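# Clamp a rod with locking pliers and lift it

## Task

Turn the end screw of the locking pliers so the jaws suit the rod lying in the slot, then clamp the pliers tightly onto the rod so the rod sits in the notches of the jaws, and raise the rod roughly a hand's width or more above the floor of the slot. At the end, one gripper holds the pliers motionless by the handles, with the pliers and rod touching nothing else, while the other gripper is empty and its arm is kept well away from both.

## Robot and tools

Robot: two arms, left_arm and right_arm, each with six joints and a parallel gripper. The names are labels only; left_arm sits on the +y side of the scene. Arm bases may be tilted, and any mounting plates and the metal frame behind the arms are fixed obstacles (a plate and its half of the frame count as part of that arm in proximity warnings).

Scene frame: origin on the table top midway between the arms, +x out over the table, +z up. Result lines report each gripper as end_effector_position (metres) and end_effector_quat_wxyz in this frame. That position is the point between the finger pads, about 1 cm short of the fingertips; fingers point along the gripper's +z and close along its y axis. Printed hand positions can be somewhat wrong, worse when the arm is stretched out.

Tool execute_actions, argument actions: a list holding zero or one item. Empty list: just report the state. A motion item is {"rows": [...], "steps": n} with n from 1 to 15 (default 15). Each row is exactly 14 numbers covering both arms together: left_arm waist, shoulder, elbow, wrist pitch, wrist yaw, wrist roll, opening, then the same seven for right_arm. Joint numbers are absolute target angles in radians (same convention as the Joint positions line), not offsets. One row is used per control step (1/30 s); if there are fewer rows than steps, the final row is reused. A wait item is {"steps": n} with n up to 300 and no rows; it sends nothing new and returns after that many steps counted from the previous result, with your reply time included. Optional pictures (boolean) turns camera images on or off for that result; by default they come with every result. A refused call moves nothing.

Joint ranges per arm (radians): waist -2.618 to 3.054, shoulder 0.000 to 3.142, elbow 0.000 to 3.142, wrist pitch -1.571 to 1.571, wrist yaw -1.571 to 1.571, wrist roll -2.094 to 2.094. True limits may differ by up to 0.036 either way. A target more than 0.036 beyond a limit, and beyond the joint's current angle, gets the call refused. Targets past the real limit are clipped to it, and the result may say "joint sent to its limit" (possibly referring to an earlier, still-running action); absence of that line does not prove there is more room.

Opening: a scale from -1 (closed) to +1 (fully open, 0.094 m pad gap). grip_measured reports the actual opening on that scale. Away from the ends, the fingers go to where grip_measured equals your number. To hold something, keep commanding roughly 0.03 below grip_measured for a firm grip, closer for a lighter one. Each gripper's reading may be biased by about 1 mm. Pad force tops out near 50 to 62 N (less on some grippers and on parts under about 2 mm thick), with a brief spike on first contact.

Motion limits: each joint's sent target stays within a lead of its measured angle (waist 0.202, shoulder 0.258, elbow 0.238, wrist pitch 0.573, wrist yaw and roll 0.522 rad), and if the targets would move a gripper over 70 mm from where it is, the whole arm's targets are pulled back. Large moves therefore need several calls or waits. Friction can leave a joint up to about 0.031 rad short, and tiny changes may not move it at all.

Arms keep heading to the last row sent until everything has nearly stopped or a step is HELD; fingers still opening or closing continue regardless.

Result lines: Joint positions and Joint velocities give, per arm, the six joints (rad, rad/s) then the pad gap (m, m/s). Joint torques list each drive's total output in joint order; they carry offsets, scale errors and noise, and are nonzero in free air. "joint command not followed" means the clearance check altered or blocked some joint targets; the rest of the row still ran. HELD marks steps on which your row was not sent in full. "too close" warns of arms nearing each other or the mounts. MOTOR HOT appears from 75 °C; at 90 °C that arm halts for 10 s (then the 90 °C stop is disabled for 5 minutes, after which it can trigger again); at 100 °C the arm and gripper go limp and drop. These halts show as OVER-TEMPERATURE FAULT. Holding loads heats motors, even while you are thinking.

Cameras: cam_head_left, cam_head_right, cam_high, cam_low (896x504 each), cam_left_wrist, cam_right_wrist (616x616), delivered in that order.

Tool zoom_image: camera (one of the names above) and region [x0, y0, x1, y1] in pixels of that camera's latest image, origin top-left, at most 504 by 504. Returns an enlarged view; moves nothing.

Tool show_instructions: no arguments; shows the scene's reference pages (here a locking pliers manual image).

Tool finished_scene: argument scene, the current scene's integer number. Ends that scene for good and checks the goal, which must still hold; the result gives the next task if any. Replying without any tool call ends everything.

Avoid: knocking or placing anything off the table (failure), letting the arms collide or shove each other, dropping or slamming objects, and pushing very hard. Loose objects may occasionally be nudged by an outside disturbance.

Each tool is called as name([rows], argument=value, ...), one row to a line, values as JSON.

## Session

show_instructions()

execute_actions(actions=[])

Reference images for this scene: locking pliers manual.

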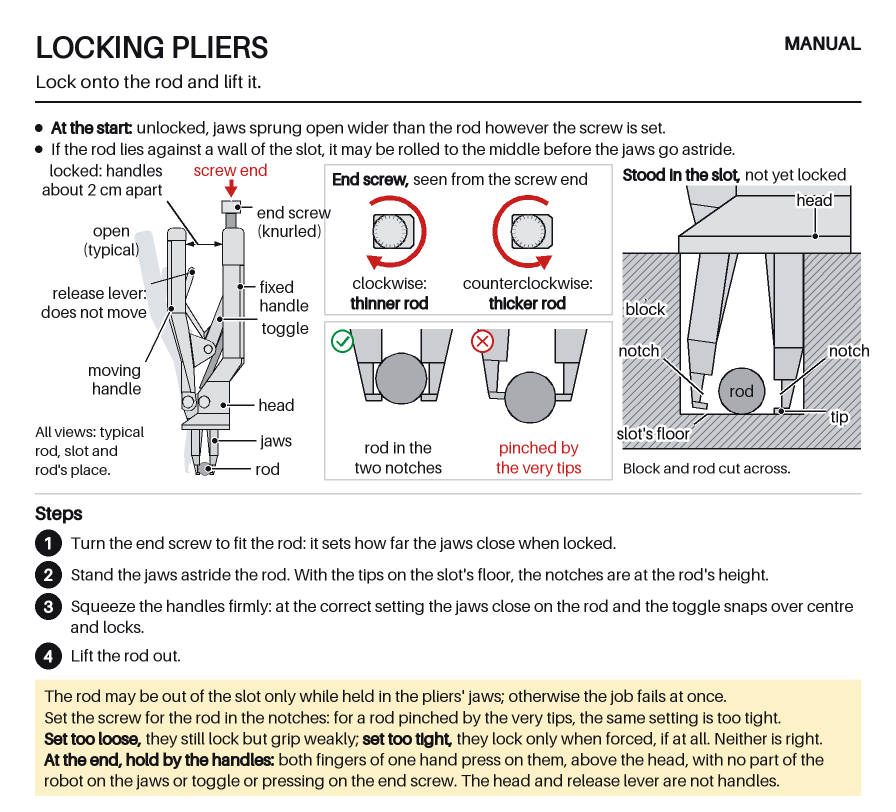

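Scene clock: 0.00 s of 8100.00 s.
left_arm: end_effector_position=(+0.0096, +0.5230, +0.2250) grip_measured=+1.000 end_effector_quat_wxyz=(-0.484, -0.396, +0.762, +0.171) | right_arm: end_effector_position=(+0.3781, +0.1187, +0.1675) grip_measured=+1.000 end_effector_quat_wxyz=(+0.117, +0.343, +0.637, +0.681)
Joint positions: left_arm=[ 1.063  1.843  1.032 -1.249 -0.777 -0.395  0.094] | right_arm=[ 0.5    3.117  1.548  1.351 -0.182  1.432  0.094]
Joint velocities: left_arm=[-0.012  0.007 -0.017 -0.037  0.022 -0.022  0.   ] | right_arm=[-0.012  0.017 -0.012  0.007  0.007 -0.022  0.   ]
Joint torques (N m, as the arm reports them, + toward a larger angle): no reading
Motor temperatures (°C, as the motors report them): left_arm=[27 28 25 25 24 26] | right_arm=[25 39 30 30 24 27]

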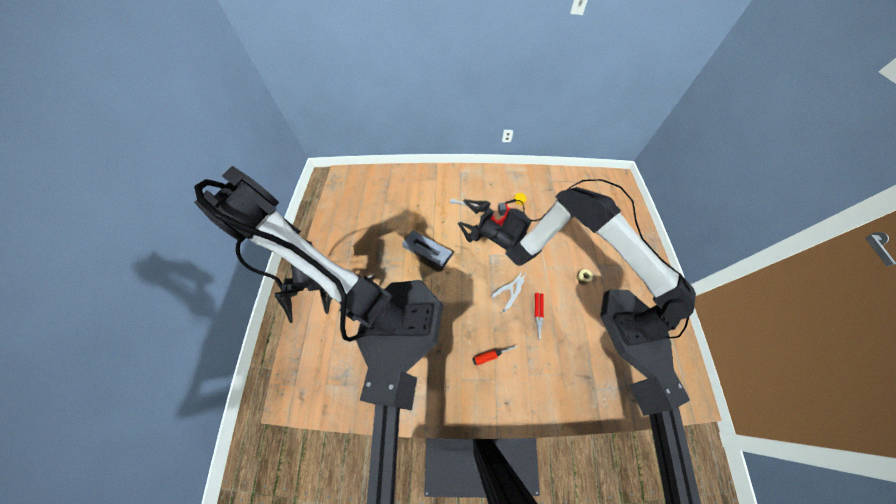

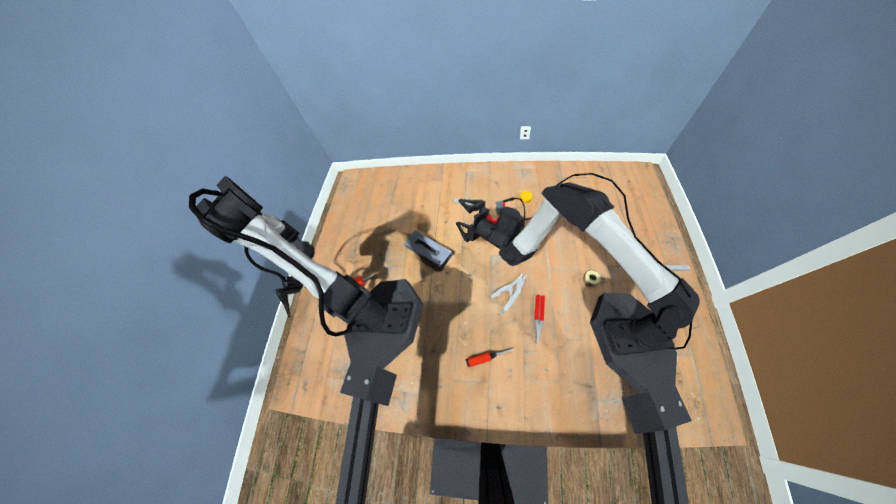

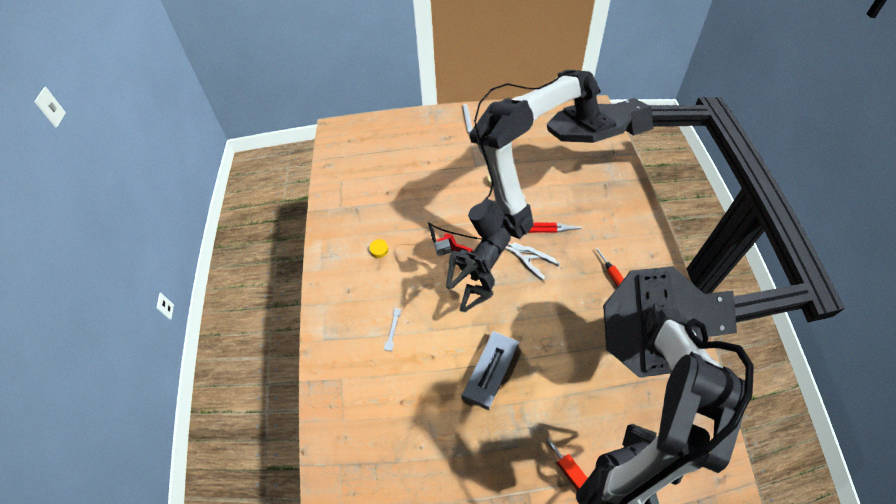

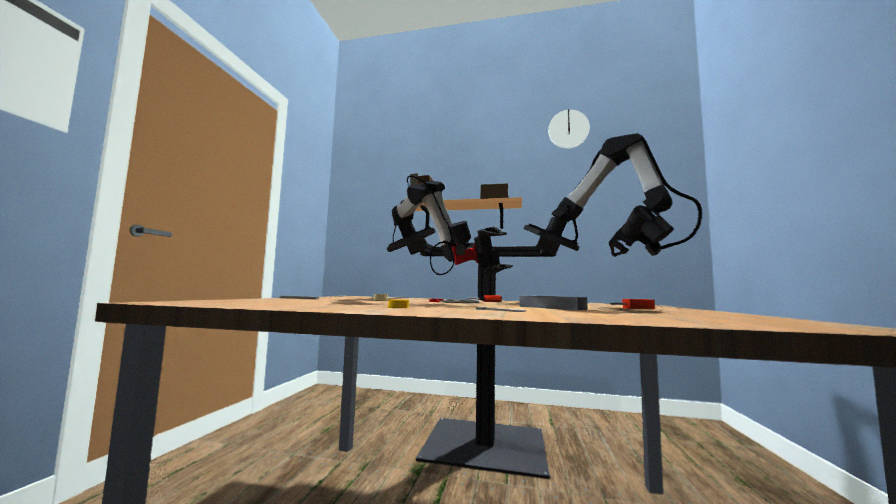

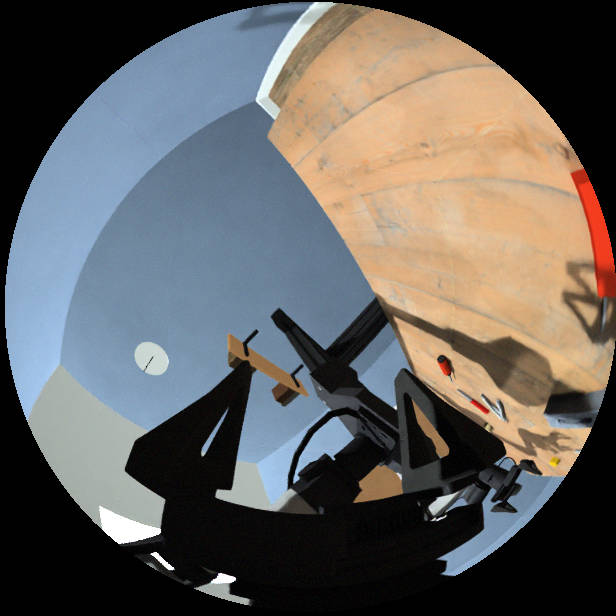

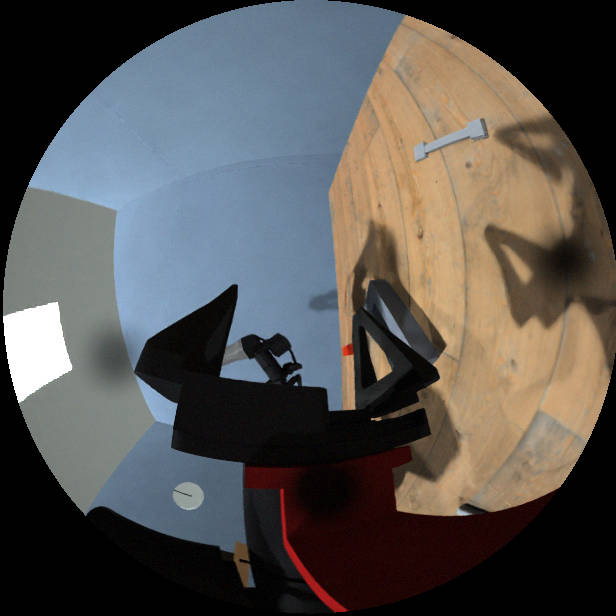

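execute_actions(actions=[])

Scene clock: 19.33 s of 8100.00 s.
left_arm: end_effector_position=(+0.0096, +0.5230, +0.2250) grip_measured=+1.000 end_effector_quat_wxyz=(-0.484, -0.396, +0.762, +0.171) | right_arm: end_effector_position=(+0.3781, +0.1187, +0.1675) grip_measured=+1.000 end_effector_quat_wxyz=(+0.117, +0.343, +0.637, +0.681)
Joint positions: left_arm=[ 1.063  1.843  1.032 -1.249 -0.777 -0.395  0.094] | right_arm=[ 0.5    3.117  1.548  1.351 -0.182  1.432  0.094]
Joint velocities: left_arm=[-0.017 -0.002  0.002 -0.051  0.007  0.007  0.   ] | right_arm=[-0.012 -0.002 -0.022  0.022 -0.022  0.066  0.   ]
Joint torques (N m, as the arm reports them, + toward a larger angle): left_arm=[ -0.71 -11.17   2.63  -1.36  -0.23   0.05] | right_arm=[  5.22 -12.97   4.23   2.12  -0.23  -0.03]
Motor temperatures (°C, as the motors report them): left_arm=[26 31 25 26 24 26] | right_arm=[27 50 31 33 24 27]
Steps of this call (steps 1 to 580: nothing new was sent). Readings (joint positions):
1: left_arm=[1.063 1.843 1.032 -1.249 -0.777 -0.395] | right_arm=[0.500 3.117 1.548 1.351 -0.182 1.432]
2: left_arm=[1.063 1.843 1.032 -1.249 -0.777 -0.395] | right_arm=[0.500 3.117 1.548 1.351 -0.182 1.432]
4: left_arm=[1.063 1.843 1.032 -1.249 -0.777 -0.395] | right_arm=[0.500 3.117 1.548 1.351 -0.182 1.432]
8: left_arm=[1.063 1.843 1.032 -1.249 -0.777 -0.395] | right_arm=[0.500 3.117 1.548 1.351 -0.182 1.432]
580: the state above

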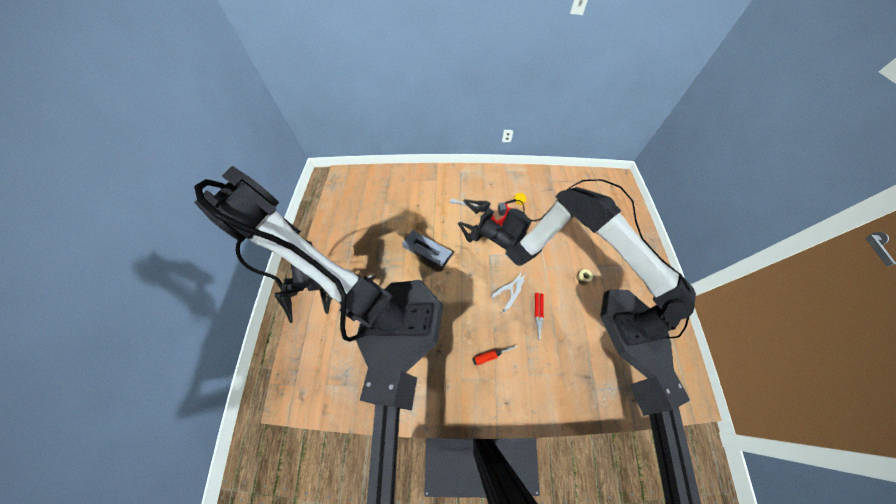

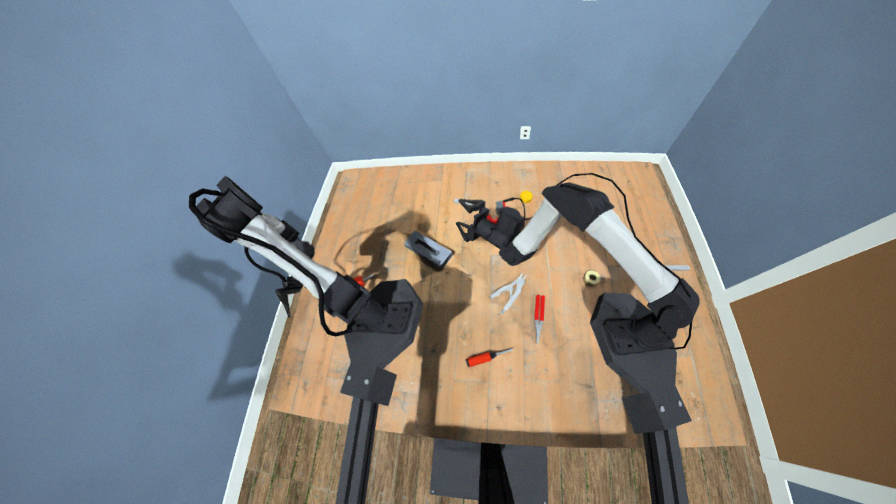

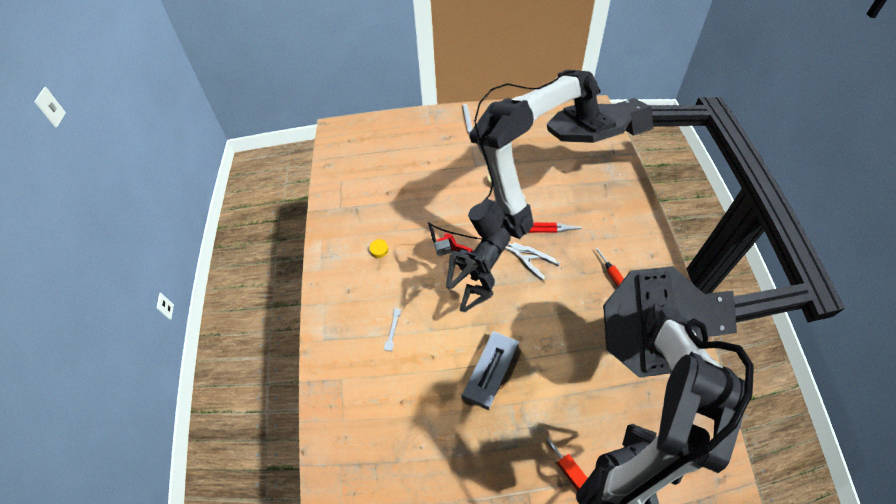

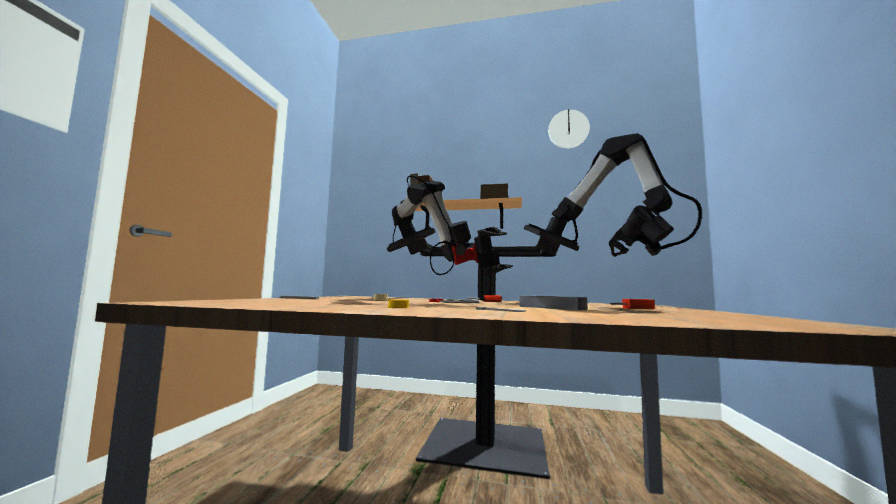

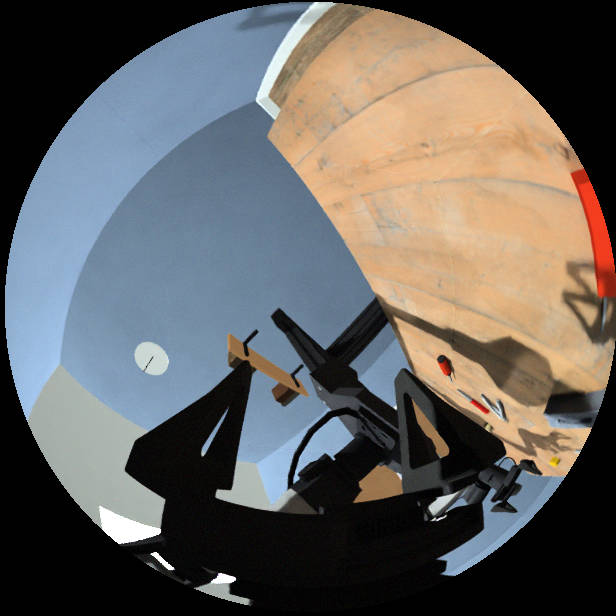

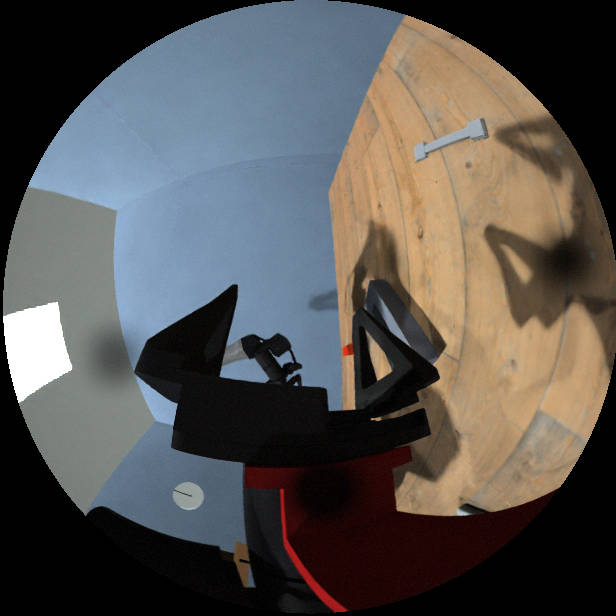

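execute_actions([
  {"rows":[[0.6,2.0,1.3,-0.8,-0.4,0.3,1,0.0,2.3,1.3,0.8,-0.1,0.8,1]],"steps":15},
], pictures=false)

execute_actions([
  {"steps":30},
], pictures=false)

execute_actions([
  {"rows":[[-0.3,2.2,1.3,-0.7,-0.36,0.6,1,-0.3,1.0,0.7,-0.7,0,0,1]],"steps":15},
], pictures=false)

execute_actions([
  {"steps":60},
])

Scene clock: 32.77 s of 8100.00 s.
left_arm: end_effector_position=(+0.2620, +0.4931, +0.1432) grip_measured=+1.000 end_effector_quat_wxyz=(-0.176, -0.109, +0.978, +0.023) | right_arm: end_effector_position=(+0.5814, -0.1710, +0.2439) grip_measured=+1.000 end_effector_quat_wxyz=(+0.370, +0.364, +0.699, +0.492)
Joint positions: left_arm=[ 0.582  1.98   1.289 -0.844 -0.444  0.214  0.094] | right_arm=[ 0.048  2.445  1.349  0.9   -0.128  0.921  0.094]
Joint velocities: left_arm=[-0.276 -0.007  0.012  0.374  0.403  0.535  0.   ] | right_arm=[-0.681 -1.668 -0.183 -0.608  0.081 -0.549  0.   ]
Joint torques (N m, as the arm reports them, + toward a larger angle): left_arm=[ -0.21 -11.56   5.63  -0.33  -0.23   0.1 ] | right_arm=[  5.25 -14.15   3.47   2.09  -0.26  -0.13]
Motor temperatures (°C, as the motors report them): left_arm=[26 32 25 27 24 26] | right_arm=[27 55 31 34 24 27]
Steps of this call (steps 1 to 388: nothing new was sent; steps 389 to 403: all 15 steps of this action). Readings (joint positions):
389: left_arm=[1.056 1.850 1.044 -1.242 -0.756 -0.362] | right_arm=[0.491 3.095 1.525 1.310 -0.181 1.386]
390: left_arm=[1.038 1.867 1.072 -1.219 -0.727 -0.318] | right_arm=[0.475 3.050 1.471 1.237 -0.180 1.324]
392: left_arm=[0.983 1.904 1.138 -1.149 -0.674 -0.225] | right_arm=[0.414 2.957 1.394 1.125 -0.172 1.206]
396: left_arm=[0.841 1.950 1.235 -1.011 -0.580 -0.028] | right_arm=[0.265 2.781 1.352 1.000 -0.153 1.062]
403: the state above

Scene clock: 33.77 s of 8100.00 s.
left_arm: end_effector_position=(+0.2693, +0.4923, +0.1397) grip_measured=+1.000 end_effector_quat_wxyz=(-0.158, -0.080, +0.984, +0.006) | right_arm: end_effector_position=(+0.5978, -0.2275, +0.2883) grip_measured=+1.000 end_effector_quat_wxyz=(+0.426, +0.348, +0.702, +0.452)
Joint positions: left_arm=[ 0.587  1.98   1.289 -0.812 -0.41   0.293  0.094] | right_arm=[-0.001  2.287  1.321  0.821 -0.104  0.808  0.094]
Joint velocities: left_arm=[-0.012 -0.012 -0.012  0.022  0.051  0.051  0.   ] | right_arm=[-0.017 -0.007  0.002 -0.066  0.007 -0.081  0.   ]
Joint torques (N m, as the arm reports them, + toward a larger angle): left_arm=[ -1.95 -11.68   5.62  -0.09   0.04   0.16] | right_arm=[  4.75 -11.98   4.71   1.82  -0.24  -0.13]
Motor temperatures (°C, as the motors report them): left_arm=[26 33 25 27 24 26] | right_arm=[27 55 31 34 24 27]
Steps of this call (steps 1 to 30: the robot went on to your last target). Readings (joint positions):
1: left_arm=[0.577 1.980 1.289 -0.836 -0.433 0.230] | right_arm=[0.026 2.388 1.343 0.885 -0.123 0.900]
2: left_arm=[0.578 1.980 1.289 -0.830 -0.427 0.243] | right_arm=[0.008 2.338 1.341 0.878 -0.118 0.881]
4: left_arm=[0.584 1.980 1.289 -0.823 -0.421 0.261] | right_arm=[-0.013 2.265 1.341 0.879 -0.108 0.854]
8: left_arm=[0.587 1.980 1.289 -0.816 -0.415 0.280] | right_arm=[-0.009 2.244 1.341 0.875 -0.104 0.825]
30: the state above
All arms were judged still, so your last target was given up. Only a new action makes them travel on or press farther. Fingers that are still opening or closing keep moving.

Scene clock: 34.27 s of 8100.00 s.
left_arm: end_effector_position=(+0.3489, +0.2115, +0.1645) grip_measured=+1.000 end_effector_quat_wxyz=(-0.042, +0.411, +0.910, -0.043) | right_arm: end_effector_position=(+0.4096, -0.3790, +0.2377) grip_measured=+1.000 end_effector_quat_wxyz=(+0.277, +0.227, +0.914, +0.192)
Joint positions: left_arm=[-0.174  2.199  1.301 -0.699 -0.375  0.571  0.094] | right_arm=[-0.286  1.633  0.839  0.076 -0.028  0.214  0.094]
Joint velocities: left_arm=[-1.844  0.017  0.012  0.095 -0.037  0.11   0.   ] | right_arm=[-0.027 -1.477 -0.818 -1.853  0.051 -0.681  0.   ]
Joint torques (N m, as the arm reports them, + toward a larger angle): left_arm=[ -5.63 -12.9    4.95   0.02   0.25   0.18] | right_arm=[ 2.19 -9.44  4.55  1.47 -0.22 -0.05]
Motor temperatures (°C, as the motors report them): left_arm=[26 33 25 27 24 26] | right_arm=[27 55 31 34 24 27]
Steps of this call (steps 1 to 15: all 15 steps of this action). Readings (joint positions):
1: left_arm=[0.577 1.991 1.291 -0.809 -0.412 0.319] | right_arm=[-0.008 2.271 1.309 0.791 -0.102 0.771]
2: left_arm=[0.556 2.015 1.297 -0.795 -0.413 0.353] | right_arm=[-0.020 2.236 1.273 0.736 -0.100 0.723]
4: left_arm=[0.482 2.081 1.301 -0.763 -0.409 0.412] | right_arm=[-0.067 2.156 1.203 0.635 -0.091 0.630]
8: left_arm=[0.274 2.185 1.301 -0.732 -0.391 0.503] | right_arm=[-0.190 1.982 1.075 0.444 -0.066 0.445]
15: the state above

Scene clock: 36.27 s of 8100.00 s.
left_arm: end_effector_position=(+0.3431, +0.1624, +0.1859) grip_measured=+1.000 end_effector_quat_wxyz=(-0.011, +0.475, +0.878, -0.051) | right_arm: end_effector_position=(+0.2611, -0.3905, +0.3217) grip_measured=+1.000 end_effector_quat_wxyz=(+0.191, +0.120, +0.960, +0.166)
Joint positions: left_arm=[-0.308  2.199  1.301 -0.694 -0.353  0.593  0.094] | right_arm=[-0.291  0.984  0.728 -0.677 -0.01   0.007  0.094]
Joint velocities: left_arm=[-0.012 -0.002 -0.002 -0.007 -0.022 -0.037  0.   ] | right_arm=[ 0.012 -0.002 -0.012  0.007  0.037 -0.051  0.   ]
Joint torques (N m, as the arm reports them, + toward a larger angle): left_arm=[ -4.52 -12.71   5.35   0.26   0.04   0.17] | right_arm=[ 0.44 -2.55  5.51  1.01 -0.16 -0.06]
Motor temperatures (°C, as the motors report them): left_arm=[26 33 25 26 24 26] | right_arm=[27 55 31 34 24 27]
Steps of this call (steps 1 to 45: the robot went on to your last target; steps 46 to 60: nothing new was sent). Readings (joint positions):
1: left_arm=[-0.235 2.199 1.301 -0.696 -0.371 0.576] | right_arm=[-0.286 1.579 0.813 0.011 -0.027 0.190]
2: left_arm=[-0.287 2.199 1.301 -0.694 -0.365 0.580] | right_arm=[-0.286 1.523 0.791 -0.058 -0.025 0.167]
4: left_arm=[-0.342 2.199 1.301 -0.694 -0.354 0.586] | right_arm=[-0.286 1.405 0.760 -0.205 -0.022 0.128]
8: left_arm=[-0.327 2.199 1.301 -0.694 -0.351 0.591] | right_arm=[-0.288 1.109 0.728 -0.472 -0.016 0.062]
60: the state above
All arms were judged still, so your last target was given up. Only a new action makes them travel on or press farther. Fingers that are still opening or closing keep moving.

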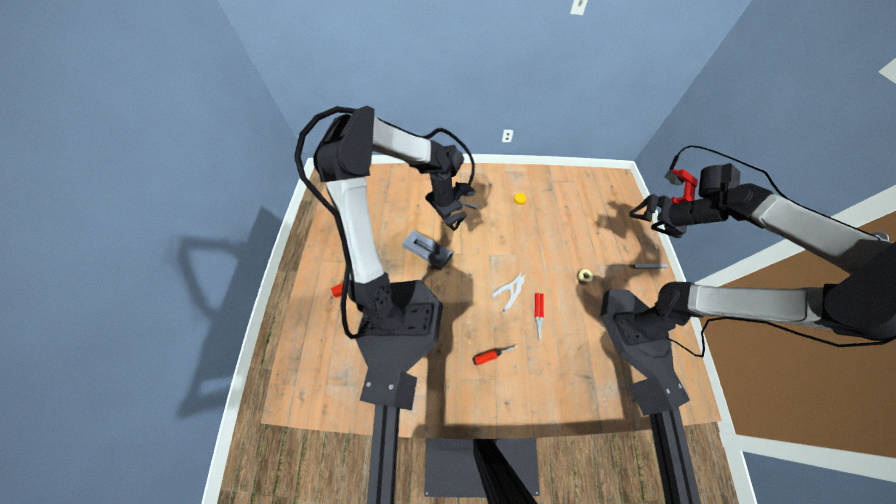

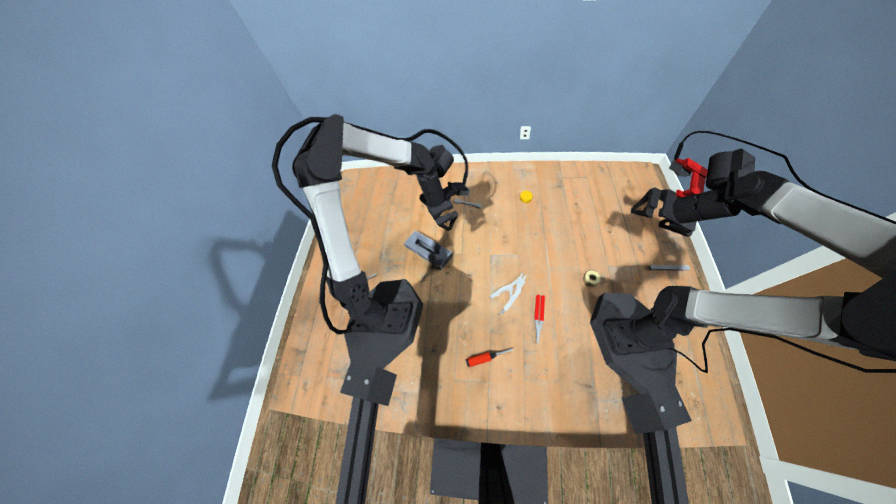

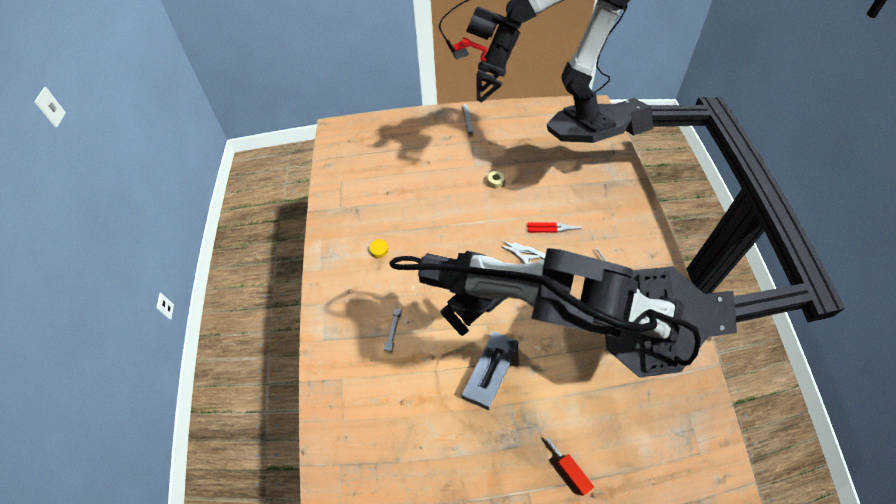

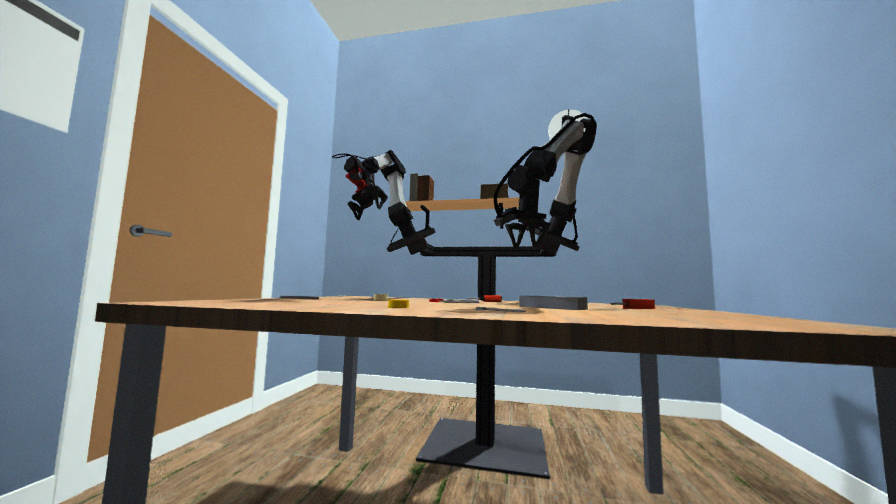

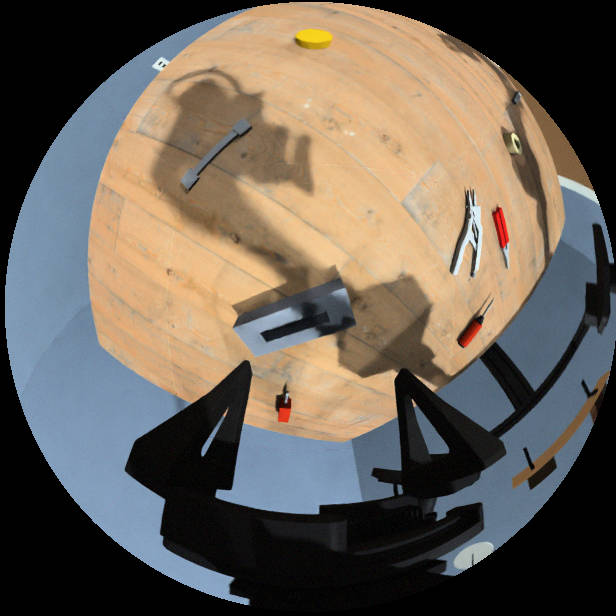

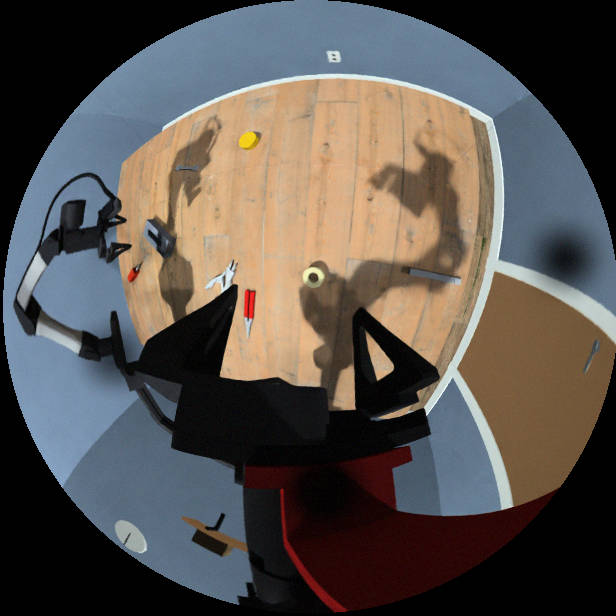

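execute_actions([
  {"rows":[[-0.45,2.3,1.32,-0.66,-0.35,0.35,1,-0.3,1.0,0.7,-0.7,0,0,1],[-0.55,2.36,1.33,-0.64,-0.35,0.2,1,-0.3,1.0,0.7,-0.7,0,0,1],[-0.65,2.42,1.34,-0.62,-0.35,0.05,1,-0.3,1.0,0.7,-0.7,0,0,1],[-0.72,2.48,1.35,-0.6,-0.34,-0.1,1,-0.3,1.0,0.7,-0.7,0,0,1],[-0.8,2.54,1.36,-0.59,-0.34,-0.25,1,-0.3,1.0,0.7,-0.7,0,0,1],[-0.87,2.6,1.37,-0.58,-0.34,-0.4,1,-0.3,1.0,0.7,-0.7,0,0,1],[-0.94,2.66,1.39,-0.56,-0.33,-0.55,1,-0.3,1.0,0.7,-0.7,0,0,1],[-1.0,2.72,1.4,-0.55,-0.33,-0.65,1,-0.3,1.0,0.7,-0.7,0,0,1],[-1.05,2.77,1.42,-0.54,-0.33,-0.75,1,-0.3,1.0,0.7,-0.7,0,0,1],[-1.1,2.81,1.43,-0.52,-0.32,-0.8,1,-0.3,1.0,0.7,-0.7,0,0,1]],"steps":15},
], pictures=false)

execute_actions([
  {"steps":40},
])

Scene clock: 60.47 s of 8100.00 s.
left_arm: end_effector_position=(+0.1583, -0.0278, +0.1052) grip_measured=+1.000 end_effector_quat_wxyz=(-0.036, +0.357, +0.933, +0.014) | right_arm: end_effector_position=(+0.2610, -0.3905, +0.3217) grip_measured=+1.000 end_effector_quat_wxyz=(+0.191, +0.120, +0.960, +0.166)
Joint positions: left_arm=[-0.936  2.781  1.41  -0.545 -0.342 -0.361  0.094] | right_arm=[-0.291  0.984  0.728 -0.678 -0.01   0.007  0.094]
Joint velocities: left_arm=[-1.766  0.725  0.007  0.125  0.081 -2.85   0.   ] | right_arm=[ 0.007 -0.002  0.012 -0.007 -0.007 -0.007  0.   ]
Joint torques (N m, as the arm reports them, + toward a larger angle): left_arm=[ -6.85 -16.22   6.49   0.28   0.19   0.09] | right_arm=[ 0.37 -2.46  5.6   0.95 -0.2  -0.08]
Motor temperatures (°C, as the motors report them): left_arm=[27 36 26 26 24 26] | right_arm=[26 47 32 32 24 27]
Steps of this call (steps 1 to 711: nothing new was sent; steps 712 to 726: all 15 steps of this action). Readings (joint positions):
712: left_arm=[-0.319 2.207 1.303 -0.693 -0.357 0.559] | right_arm=[-0.291 0.984 0.728 -0.677 -0.010 0.007]
713: left_arm=[-0.343 2.226 1.312 -0.687 -0.363 0.507] | right_arm=[-0.291 0.984 0.728 -0.677 -0.010 0.007]
715: left_arm=[-0.421 2.290 1.330 -0.663 -0.363 0.387] | right_arm=[-0.291 0.984 0.728 -0.677 -0.010 0.007]
719: left_arm=[-0.593 2.472 1.362 -0.615 -0.358 0.151] | right_arm=[-0.291 0.984 0.728 -0.678 -0.010 0.007]
726: the state above

Scene clock: 61.80 s of 8100.00 s.
left_arm: end_effector_position=(+0.1114, -0.0559, +0.1142) grip_measured=+1.000 end_effector_quat_wxyz=(-0.008, +0.226, +0.974, +0.012) | right_arm: end_effector_position=(+0.2610, -0.3905, +0.3217) grip_measured=+1.000 end_effector_quat_wxyz=(+0.191, +0.120, +0.960, +0.166)
Joint positions: left_arm=[-1.108  2.814  1.416 -0.529 -0.317 -0.793  0.094] | right_arm=[-0.291  0.984  0.728 -0.678 -0.01   0.007  0.094]
Joint velocities: left_arm=[ 0.002  0.007 -0.007 -0.037  0.007  0.051  0.   ] | right_arm=[ 0.012 -0.012  0.002  0.007  0.022  0.051  0.   ]
Joint torques (N m, as the arm reports them, + toward a larger angle): left_arm=[ -3.5  -15.31   6.24   0.42  -0.08   0.04] | right_arm=[ 0.56 -2.43  5.72  0.97 -0.15 -0.08]
Motor temperatures (°C, as the motors report them): left_arm=[27 36 26 26 24 26] | right_arm=[26 47 32 32 24 27]
Steps of this call (steps 1 to 40: the robot went on to your last target). Readings (joint positions):
1: left_arm=[-1.000 2.800 1.410 -0.542 -0.337 -0.447] | right_arm=[-0.291 0.984 0.728 -0.678 -0.010 0.007]
2: left_arm=[-1.058 2.812 1.410 -0.541 -0.332 -0.517] | right_arm=[-0.291 0.984 0.728 -0.678 -0.010 0.007]
4: left_arm=[-1.133 2.815 1.410 -0.539 -0.320 -0.615] | right_arm=[-0.291 0.984 0.728 -0.678 -0.010 0.007]
8: left_arm=[-1.132 2.814 1.416 -0.530 -0.317 -0.720] | right_arm=[-0.291 0.984 0.728 -0.678 -0.010 0.007]
40: the state above

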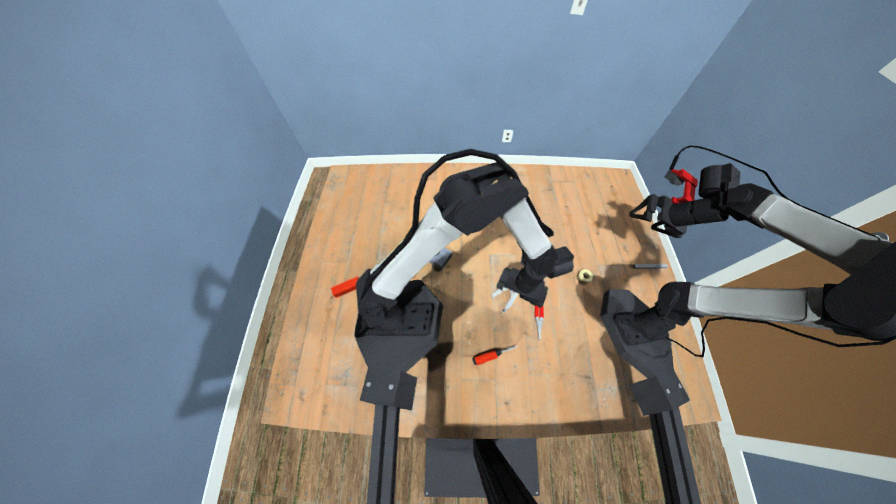

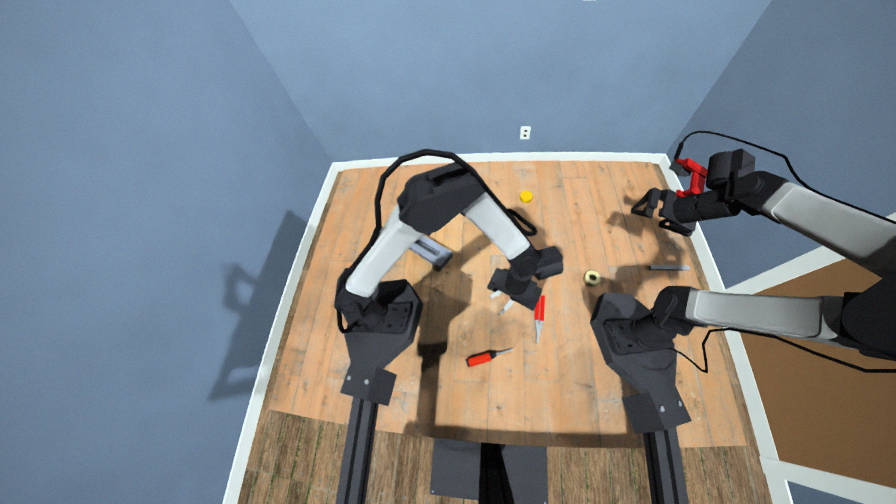

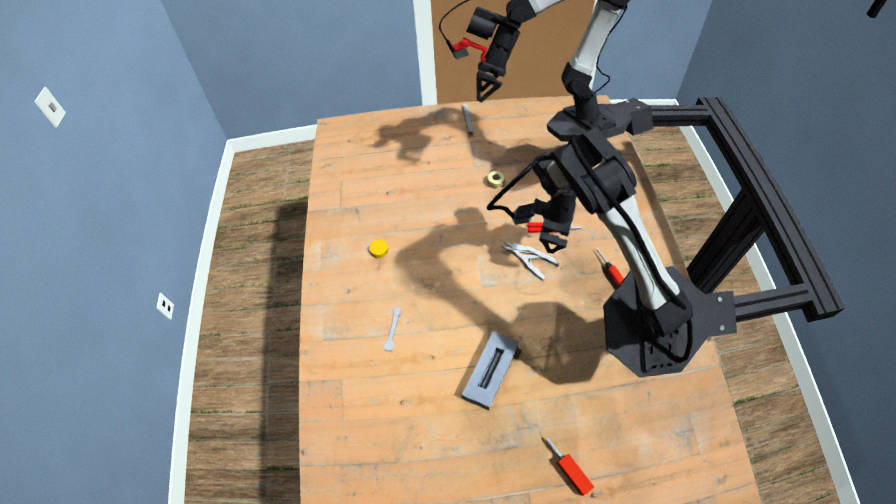

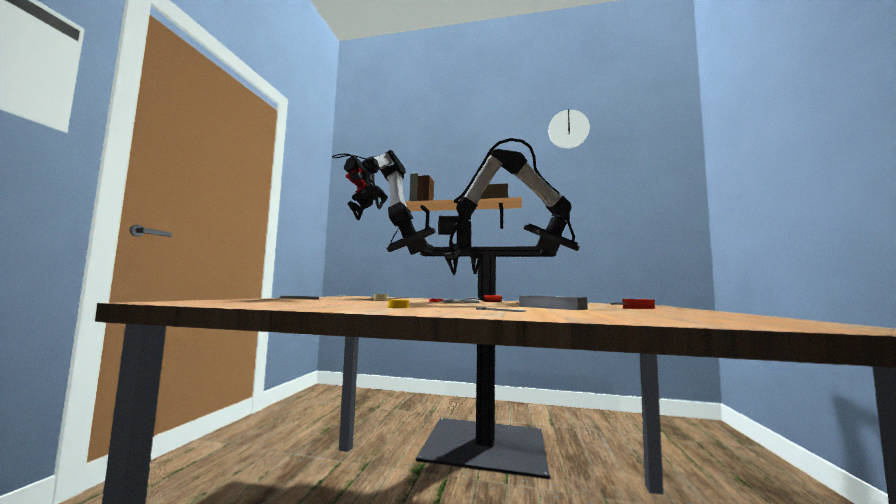

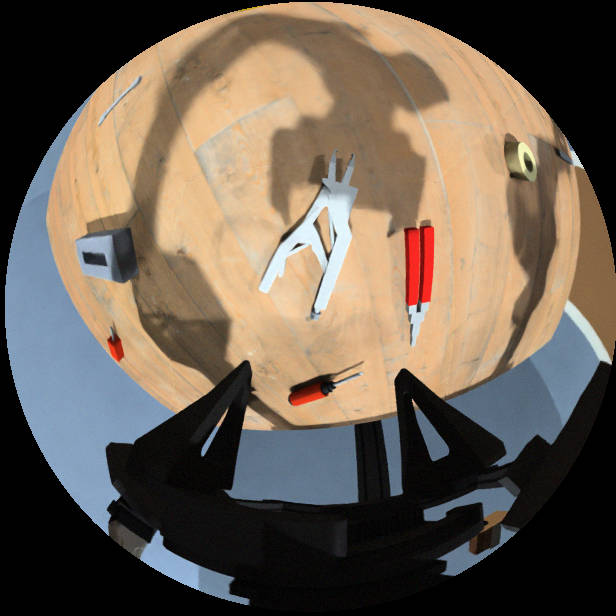

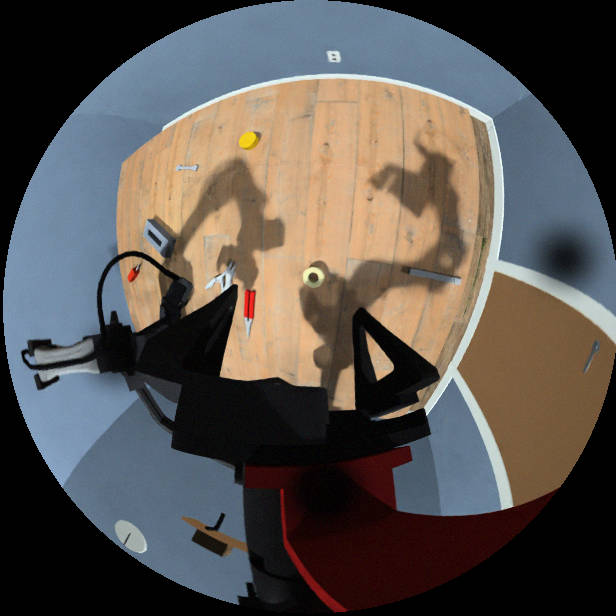

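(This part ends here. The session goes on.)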